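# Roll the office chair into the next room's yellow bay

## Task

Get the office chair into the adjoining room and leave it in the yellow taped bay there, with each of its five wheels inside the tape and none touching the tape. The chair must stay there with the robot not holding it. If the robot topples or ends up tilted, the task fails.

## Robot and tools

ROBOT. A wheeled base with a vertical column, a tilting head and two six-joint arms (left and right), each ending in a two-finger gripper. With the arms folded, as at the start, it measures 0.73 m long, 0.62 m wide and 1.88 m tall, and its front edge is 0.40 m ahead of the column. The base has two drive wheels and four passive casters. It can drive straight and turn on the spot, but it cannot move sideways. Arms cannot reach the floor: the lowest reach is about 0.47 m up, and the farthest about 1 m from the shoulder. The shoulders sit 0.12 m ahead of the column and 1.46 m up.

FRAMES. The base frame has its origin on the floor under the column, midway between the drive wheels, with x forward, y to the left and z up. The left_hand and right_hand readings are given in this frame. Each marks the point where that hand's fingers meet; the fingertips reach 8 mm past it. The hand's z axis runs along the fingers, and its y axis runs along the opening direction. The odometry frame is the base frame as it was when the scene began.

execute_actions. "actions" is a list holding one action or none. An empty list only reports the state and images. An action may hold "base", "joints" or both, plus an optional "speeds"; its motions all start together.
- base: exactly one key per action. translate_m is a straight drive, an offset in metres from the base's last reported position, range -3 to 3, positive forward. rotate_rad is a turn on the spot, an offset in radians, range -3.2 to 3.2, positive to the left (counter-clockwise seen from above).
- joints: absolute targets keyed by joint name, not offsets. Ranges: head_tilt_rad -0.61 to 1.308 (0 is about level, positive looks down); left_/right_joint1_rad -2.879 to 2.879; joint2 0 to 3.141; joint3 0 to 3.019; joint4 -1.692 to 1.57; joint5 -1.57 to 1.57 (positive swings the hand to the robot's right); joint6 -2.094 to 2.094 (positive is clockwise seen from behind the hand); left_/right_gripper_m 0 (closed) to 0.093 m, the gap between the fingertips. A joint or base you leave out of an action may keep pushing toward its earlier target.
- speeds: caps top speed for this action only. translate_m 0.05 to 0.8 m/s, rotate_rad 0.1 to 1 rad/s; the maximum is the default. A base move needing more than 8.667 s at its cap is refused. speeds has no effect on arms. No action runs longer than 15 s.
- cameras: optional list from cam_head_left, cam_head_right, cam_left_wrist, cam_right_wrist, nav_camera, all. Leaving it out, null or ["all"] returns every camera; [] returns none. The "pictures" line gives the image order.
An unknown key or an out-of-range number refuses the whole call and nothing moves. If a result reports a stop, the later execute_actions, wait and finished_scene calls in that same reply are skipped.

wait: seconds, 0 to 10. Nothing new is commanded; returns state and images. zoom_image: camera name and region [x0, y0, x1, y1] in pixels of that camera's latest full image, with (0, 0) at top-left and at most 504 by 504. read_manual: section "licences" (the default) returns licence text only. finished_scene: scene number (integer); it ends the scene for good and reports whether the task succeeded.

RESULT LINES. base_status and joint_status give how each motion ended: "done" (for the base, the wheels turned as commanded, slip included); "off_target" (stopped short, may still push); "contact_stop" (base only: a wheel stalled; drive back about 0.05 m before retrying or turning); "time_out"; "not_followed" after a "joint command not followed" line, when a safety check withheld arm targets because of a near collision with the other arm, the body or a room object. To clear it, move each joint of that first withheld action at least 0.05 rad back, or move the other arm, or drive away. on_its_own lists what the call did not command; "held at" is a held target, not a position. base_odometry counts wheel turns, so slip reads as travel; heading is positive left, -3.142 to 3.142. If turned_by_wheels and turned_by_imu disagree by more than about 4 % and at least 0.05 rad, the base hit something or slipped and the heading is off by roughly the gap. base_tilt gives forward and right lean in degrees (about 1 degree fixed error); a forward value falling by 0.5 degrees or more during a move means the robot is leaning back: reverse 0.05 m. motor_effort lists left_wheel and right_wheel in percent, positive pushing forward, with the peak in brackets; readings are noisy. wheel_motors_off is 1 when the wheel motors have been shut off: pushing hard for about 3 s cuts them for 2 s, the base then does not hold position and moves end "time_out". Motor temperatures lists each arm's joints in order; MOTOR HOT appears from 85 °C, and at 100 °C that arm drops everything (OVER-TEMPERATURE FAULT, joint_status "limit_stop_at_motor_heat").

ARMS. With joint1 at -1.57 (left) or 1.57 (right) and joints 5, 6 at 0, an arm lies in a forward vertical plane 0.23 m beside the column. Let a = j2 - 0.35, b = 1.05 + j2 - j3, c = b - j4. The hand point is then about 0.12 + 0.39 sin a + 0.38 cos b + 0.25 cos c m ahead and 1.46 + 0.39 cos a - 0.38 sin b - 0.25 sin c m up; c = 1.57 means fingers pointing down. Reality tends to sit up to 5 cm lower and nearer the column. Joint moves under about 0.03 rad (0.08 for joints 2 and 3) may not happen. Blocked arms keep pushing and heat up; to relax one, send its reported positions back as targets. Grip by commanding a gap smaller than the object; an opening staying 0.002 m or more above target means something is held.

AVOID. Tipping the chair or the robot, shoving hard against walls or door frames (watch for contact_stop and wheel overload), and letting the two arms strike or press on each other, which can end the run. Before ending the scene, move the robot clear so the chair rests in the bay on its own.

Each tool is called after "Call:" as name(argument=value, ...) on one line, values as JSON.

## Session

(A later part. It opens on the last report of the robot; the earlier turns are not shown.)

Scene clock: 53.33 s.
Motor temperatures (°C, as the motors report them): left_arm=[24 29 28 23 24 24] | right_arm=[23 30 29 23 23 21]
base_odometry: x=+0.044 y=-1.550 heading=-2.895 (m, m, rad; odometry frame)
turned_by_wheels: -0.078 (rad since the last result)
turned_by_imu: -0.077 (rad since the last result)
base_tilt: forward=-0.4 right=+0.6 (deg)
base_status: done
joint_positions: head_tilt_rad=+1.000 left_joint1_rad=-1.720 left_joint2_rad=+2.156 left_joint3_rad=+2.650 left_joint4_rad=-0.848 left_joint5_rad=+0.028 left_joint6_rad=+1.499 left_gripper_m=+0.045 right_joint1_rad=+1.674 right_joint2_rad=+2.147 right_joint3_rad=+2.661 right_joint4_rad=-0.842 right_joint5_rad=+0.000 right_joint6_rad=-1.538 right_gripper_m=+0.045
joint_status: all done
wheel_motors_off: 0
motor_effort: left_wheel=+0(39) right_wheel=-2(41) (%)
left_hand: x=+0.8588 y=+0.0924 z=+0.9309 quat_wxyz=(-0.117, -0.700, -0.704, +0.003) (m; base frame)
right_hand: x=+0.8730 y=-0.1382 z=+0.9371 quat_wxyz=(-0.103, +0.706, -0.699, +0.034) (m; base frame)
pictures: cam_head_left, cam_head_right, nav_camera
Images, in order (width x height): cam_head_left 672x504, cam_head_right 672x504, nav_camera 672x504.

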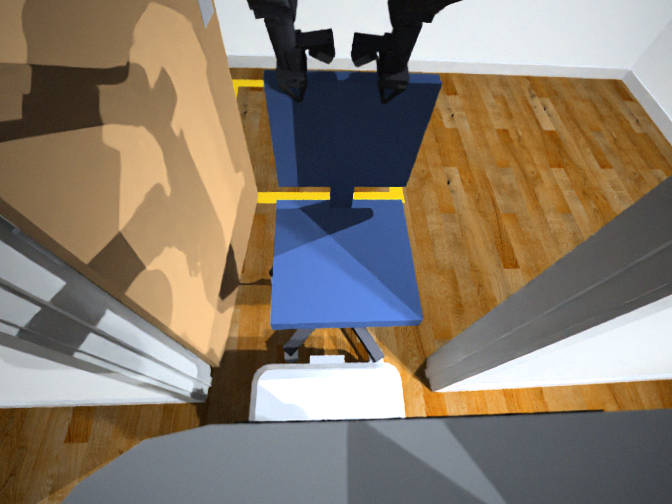

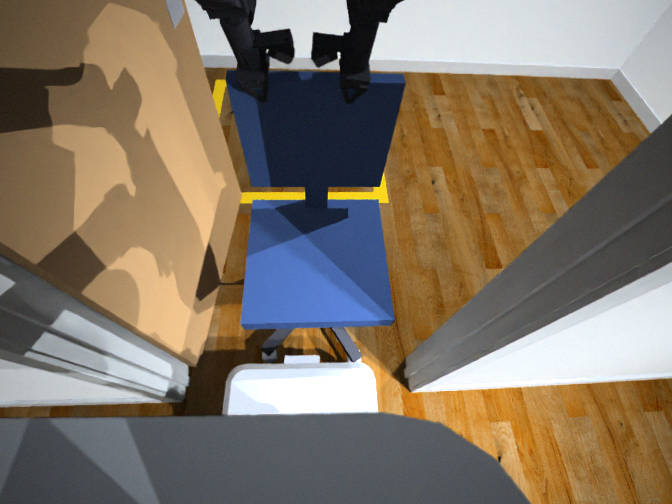

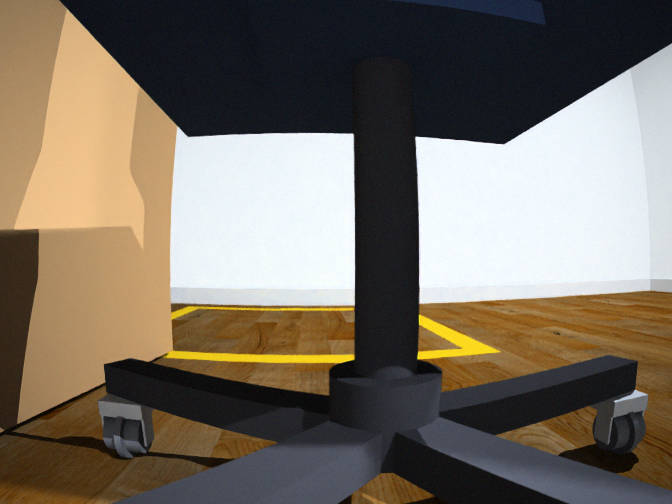

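Once in, I'll shift the chair left with the arms.

Call:
execute_actions(actions=[{"base":{"translate_m":0.85},"speeds":{"translate_m":0.35}}], cameras=[])

Call:
execute_actions(actions=[{"base":{"translate_m":0.18},"speeds":{"translate_m":0.1},"joints":{"left_joint1_rad":-1.58,"right_joint1_rad":1.82}}])

Scene clock: 59.13 s.
Motor temperatures (°C, as the motors report them): left_arm=[24 29 29 23 24 24] | right_arm=[23 30 29 23 23 21]
base_odometry: x=-0.780 y=-1.757 heading=-2.896 (m, m, rad; odometry frame)
turned_by_wheels: -0.001 (rad since the last result)
turned_by_imu: +0.000 (rad since the last result)
base_tilt: forward=-0.5 right=+0.5 (deg)
base_status: done
joint_positions: head_tilt_rad=+1.001 left_joint1_rad=-1.705 left_joint2_rad=+2.154 left_joint3_rad=+2.651 left_joint4_rad=-0.858 left_joint5_rad=+0.036 left_joint6_rad=+1.521 left_gripper_m=+0.045 right_joint1_rad=+1.689 right_joint2_rad=+2.148 right_joint3_rad=+2.661 right_joint4_rad=-0.857 right_joint5_rad=+0.007 right_joint6_rad=-1.517 right_gripper_m=+0.044
joint_status: not commanded
wheel_motors_off: 0
motor_effort: left_wheel=+1(34) right_wheel=+2(62) (%)
left_hand: x=+0.8588 y=+0.1043 z=+0.9310 quat_wxyz=(-0.112, -0.707, -0.699, +0.001) (m; base frame)
right_hand: x=+0.8678 y=-0.1262 z=+0.9364 quat_wxyz=(-0.099, +0.702, -0.705, +0.025) (m; base frame)
pictures: none
No camera images: the call's "cameras" was empty. Leave "cameras" out to get every camera's image.

Scene clock: 61.90 s.
Motor temperatures (°C, as the motors report them): left_arm=[24 29 29 23 24 24] | right_arm=[23 30 29 23 23 21]
base_odometry: x=-0.955 y=-1.801 heading=-2.897 (m, m, rad; odometry frame)
turned_by_wheels: -0.001 (rad since the last result)
turned_by_imu: -0.002 (rad since the last result)
base_tilt: forward=-0.5 right=+0.6 (deg)
base_status: done
joint_positions: head_tilt_rad=+1.001 left_joint1_rad=-1.655 left_joint2_rad=+2.148 left_joint3_rad=+2.651 left_joint4_rad=-0.898 left_joint5_rad=+0.073 left_joint6_rad=+1.520 left_gripper_m=+0.043 right_joint1_rad=+1.739 right_joint2_rad=+2.155 right_joint3_rad=+2.661 right_joint4_rad=-0.843 right_joint5_rad=+0.045 right_joint6_rad=-1.513 right_gripper_m=+0.045
joint_status: left_joint1_rad time_out (moved +0.050 of +0.125); right_joint1_rad time_out (moved +0.050 of +0.131)
wheel_motors_off: 0
on_its_own: left_joint1_rad reads -1.655 and still pushes toward -1.580 since a time_out; right_joint1_rad reads +1.739 and still pushes toward +1.820 since a time_out
motor_effort: left_wheel=-3(52) right_wheel=+0(69) (%)
left_hand: x=+0.8543 y=+0.1410 z=+0.9302 quat_wxyz=(-0.097, -0.701, -0.707, +0.010) (m; base frame)
right_hand: x=+0.8654 y=-0.0900 z=+0.9366 quat_wxyz=(-0.105, +0.706, -0.700, +0.025) (m; base frame)
pictures: cam_head_left, cam_head_right, cam_left_wrist, cam_right_wrist, nav_camera
Images, in order (width x height): cam_head_left 672x504, cam_head_right 672x504, cam_left_wrist 504x504, cam_right_wrist 504x504, nav_camera 672x504.

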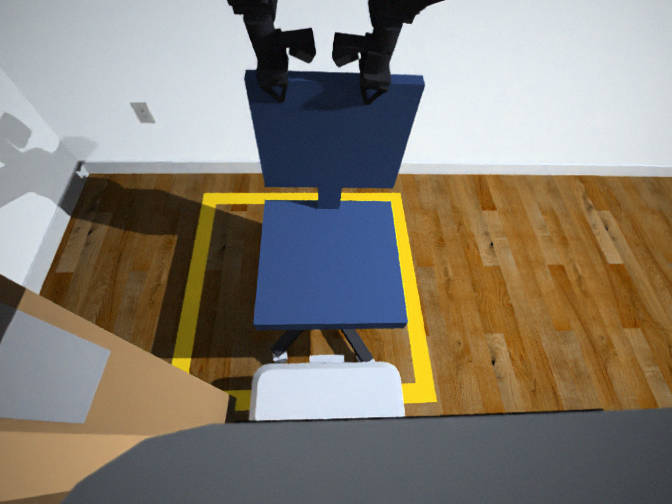

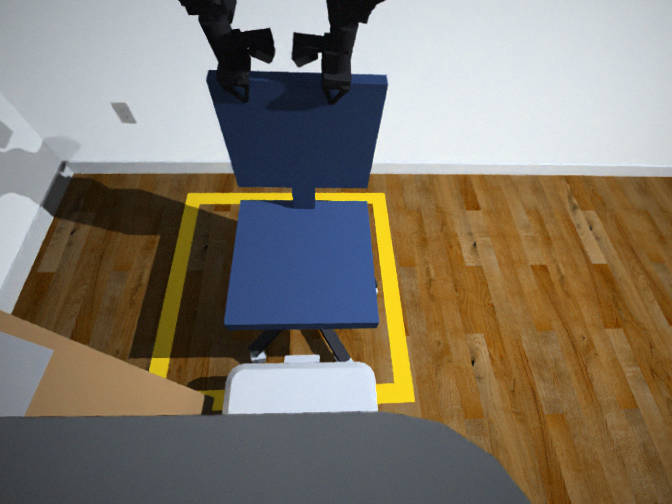

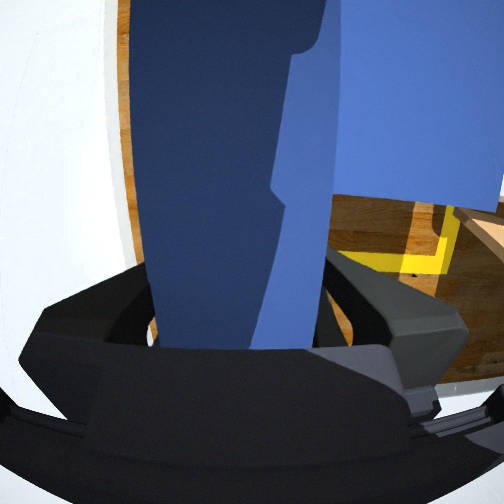

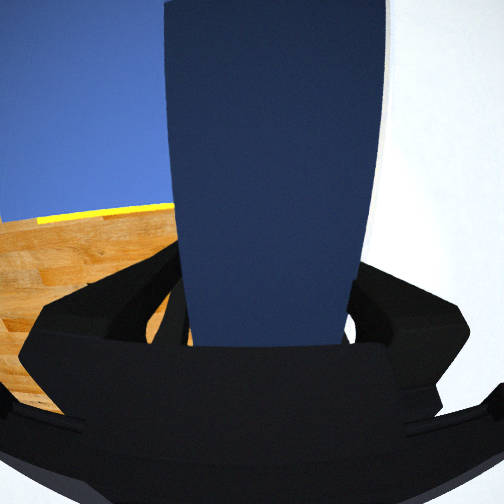

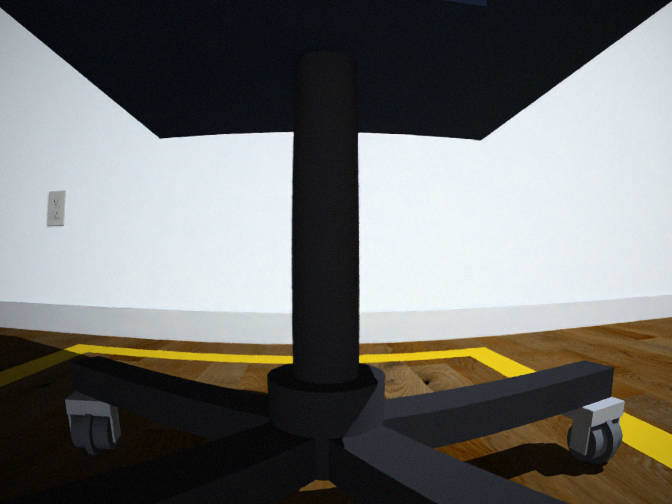

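Call:
execute_actions(actions=[{"base":{"rotate_rad":0.1},"speeds":{"rotate_rad":0.2}}], cameras=["nav_camera"])

Call:
execute_actions(actions=[{"joints":{"left_gripper_m":0.093,"right_gripper_m":0.093,"left_joint1_rad":-1.65,"right_joint1_rad":1.73,"left_joint4_rad":-0.88,"right_joint4_rad":-0.85}}], cameras=[])

Call:
execute_actions(actions=[{"joints":{"left_joint2_rad":2.0,"right_joint2_rad":2.0,"left_joint4_rad":-1.1,"right_joint4_rad":-1.08}}])

Scene clock: 66.57 s.
Motor temperatures (°C, as the motors report them): left_arm=[24 30 29 23 25 24] | right_arm=[23 30 29 23 24 21]
base_odometry: x=-0.955 y=-1.801 heading=-2.800 (m, m, rad; odometry frame)
turned_by_wheels: +0.097 (rad since the last result)
turned_by_imu: +0.092 (rad since the last result)
base_tilt: forward=-0.5 right=+0.5 (deg)
base_status: done
joint_positions: head_tilt_rad=+1.001 left_joint1_rad=-1.666 left_joint2_rad=+2.148 left_joint3_rad=+2.646 left_joint4_rad=-0.898 left_joint5_rad=+0.077 left_joint6_rad=+1.482 left_gripper_m=+0.042 right_joint1_rad=+1.728 right_joint2_rad=+2.155 right_joint3_rad=+2.661 right_joint4_rad=-0.819 right_joint5_rad=+0.044 right_joint6_rad=-1.556 right_gripper_m=+0.046
joint_status: not commanded
wheel_motors_off: 0
on_its_own: left_joint1_rad reads -1.666 and still pushes toward -1.580 since a time_out; right_joint1_rad reads +1.728 and still pushes toward +1.820 since a time_out
motor_effort: left_wheel=-1(63) right_wheel=+1(51) (%)
left_hand: x=+0.8516 y=+0.1310 z=+0.9294 quat_wxyz=(-0.099, -0.689, -0.718, +0.019) (m; base frame)
right_hand: x=+0.8719 y=-0.0991 z=+0.9365 quat_wxyz=(-0.110, +0.718, -0.686, +0.038) (m; base frame)
pictures: nav_camera
Images, in order (width x height): nav_camera 672x504.

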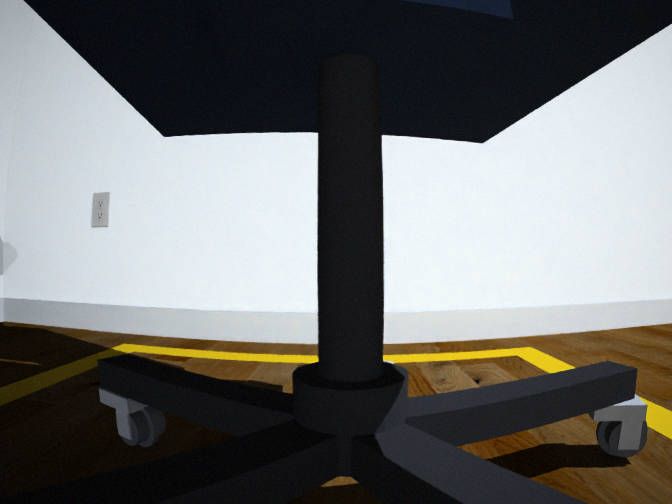

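Scene clock: 67.43 s.
Motor temperatures (°C, as the motors report them): left_arm=[24 30 29 23 25 24] | right_arm=[23 30 29 23 24 21]
base_odometry: x=-0.955 y=-1.801 heading=-2.800 (m, m, rad; odometry frame)
turned_by_wheels: +0.000 (rad since the last result)
turned_by_imu: +0.000 (rad since the last result)
base_tilt: forward=-0.5 right=+0.6 (deg)
base_status: not commanded
joint_positions: head_tilt_rad=+1.001 left_joint1_rad=-1.664 left_joint2_rad=+2.152 left_joint3_rad=+2.647 left_joint4_rad=-0.894 left_joint5_rad=+0.033 left_joint6_rad=+1.522 left_gripper_m=+0.093 right_joint1_rad=+1.724 right_joint2_rad=+2.155 right_joint3_rad=+2.661 right_joint4_rad=-0.843 right_joint5_rad=+0.013 right_joint6_rad=-1.539 right_gripper_m=+0.093
joint_status: all done
wheel_motors_off: 0
motor_effort: left_wheel=+2(3) right_wheel=+2(4) (%)
left_hand: x=+0.8515 y=+0.1396 z=+0.9260 quat_wxyz=(-0.085, -0.703, -0.706, +0.000) (m; base frame)
right_hand: x=+0.8661 y=-0.0978 z=+0.9354 quat_wxyz=(-0.111, +0.713, -0.692, +0.020) (m; base frame)
pictures: none
No camera images: the call's "cameras" was empty. Leave "cameras" out to get every camera's image.

Scene clock: 68.93 s.
Motor temperatures (°C, as the motors report them): left_arm=[24 30 29 23 25 24] | right_arm=[23 31 29 23 24 21]
base_odometry: x=-0.955 y=-1.801 heading=-2.800 (m, m, rad; odometry frame)
turned_by_wheels: +0.000 (rad since the last result)
turned_by_imu: +0.000 (rad since the last result)
base_tilt: forward=-0.5 right=+0.6 (deg)
base_status: not commanded
joint_positions: head_tilt_rad=+1.001 left_joint1_rad=-1.664 left_joint2_rad=+1.982 left_joint3_rad=+2.662 left_joint4_rad=-1.090 left_joint5_rad=+0.033 left_joint6_rad=+1.523 left_gripper_m=+0.093 right_joint1_rad=+1.724 right_joint2_rad=+1.987 right_joint3_rad=+2.661 right_joint4_rad=-1.071 right_joint5_rad=+0.013 right_joint6_rad=-1.538 right_gripper_m=+0.093
joint_status: all done
wheel_motors_off: 0
motor_effort: left_wheel=+1(1) right_wheel=+2(2) (%)
left_hand: x=+0.8901 y=+0.1481 z=+1.0530 quat_wxyz=(-0.081, -0.704, -0.706, +0.003) (m; base frame)
right_hand: x=+0.8898 y=-0.1117 z=+1.0531 quat_wxyz=(-0.088, +0.717, -0.692, -0.001) (m; base frame)
pictures: cam_head_left, cam_head_right, cam_left_wrist, cam_right_wrist, nav_camera
Images, in order (width x height): cam_head_left 672x504, cam_head_right 672x504, cam_left_wrist 504x504, cam_right_wrist 504x504, nav_camera 672x504.

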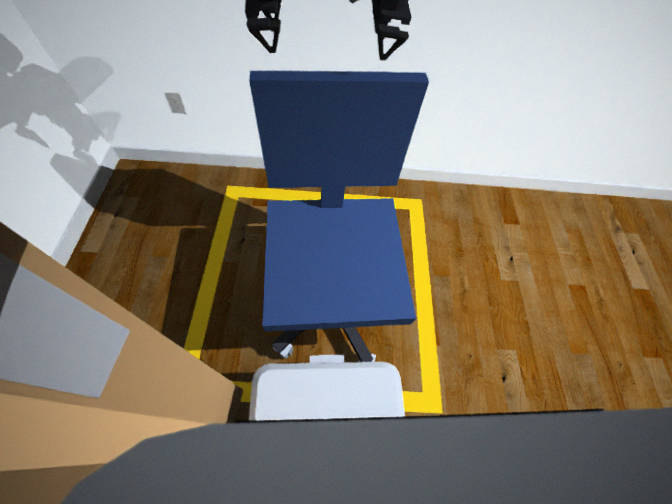

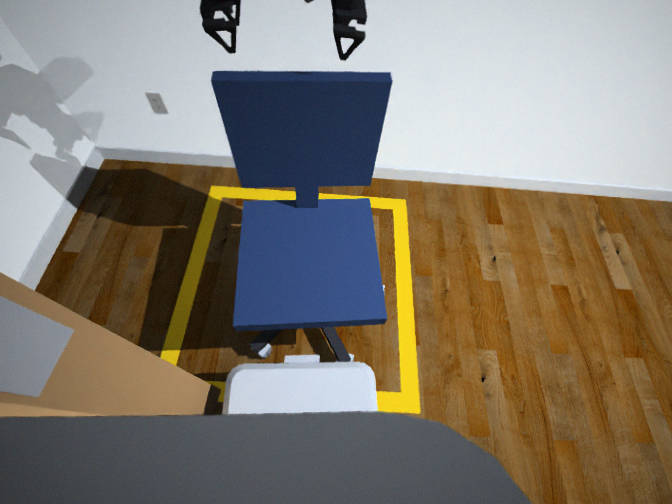

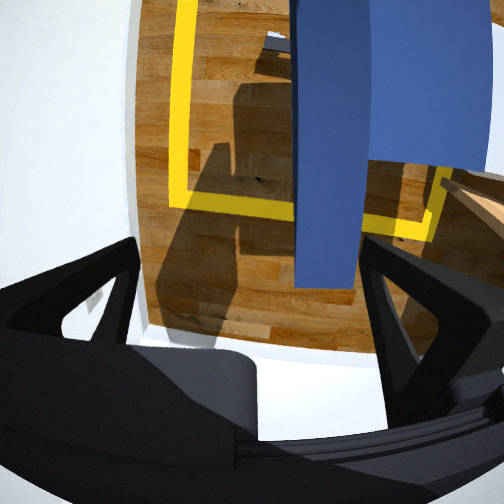

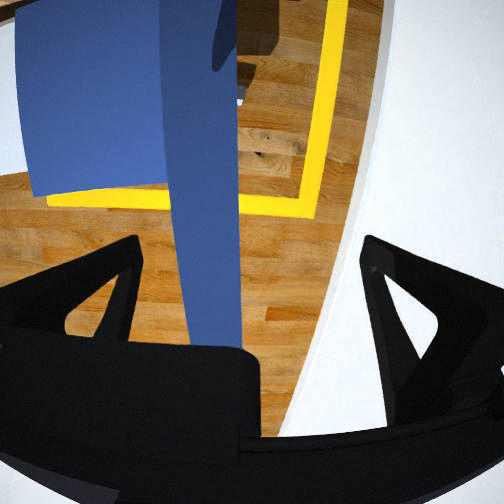

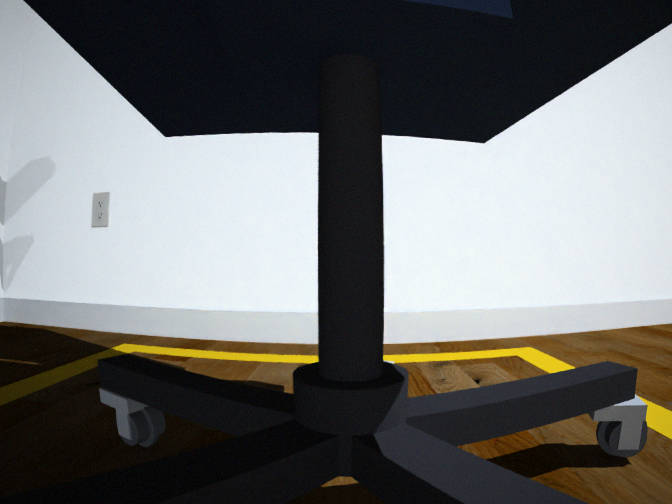

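Call:
finished_scene(scene=2)

The scene is finished: the task was done.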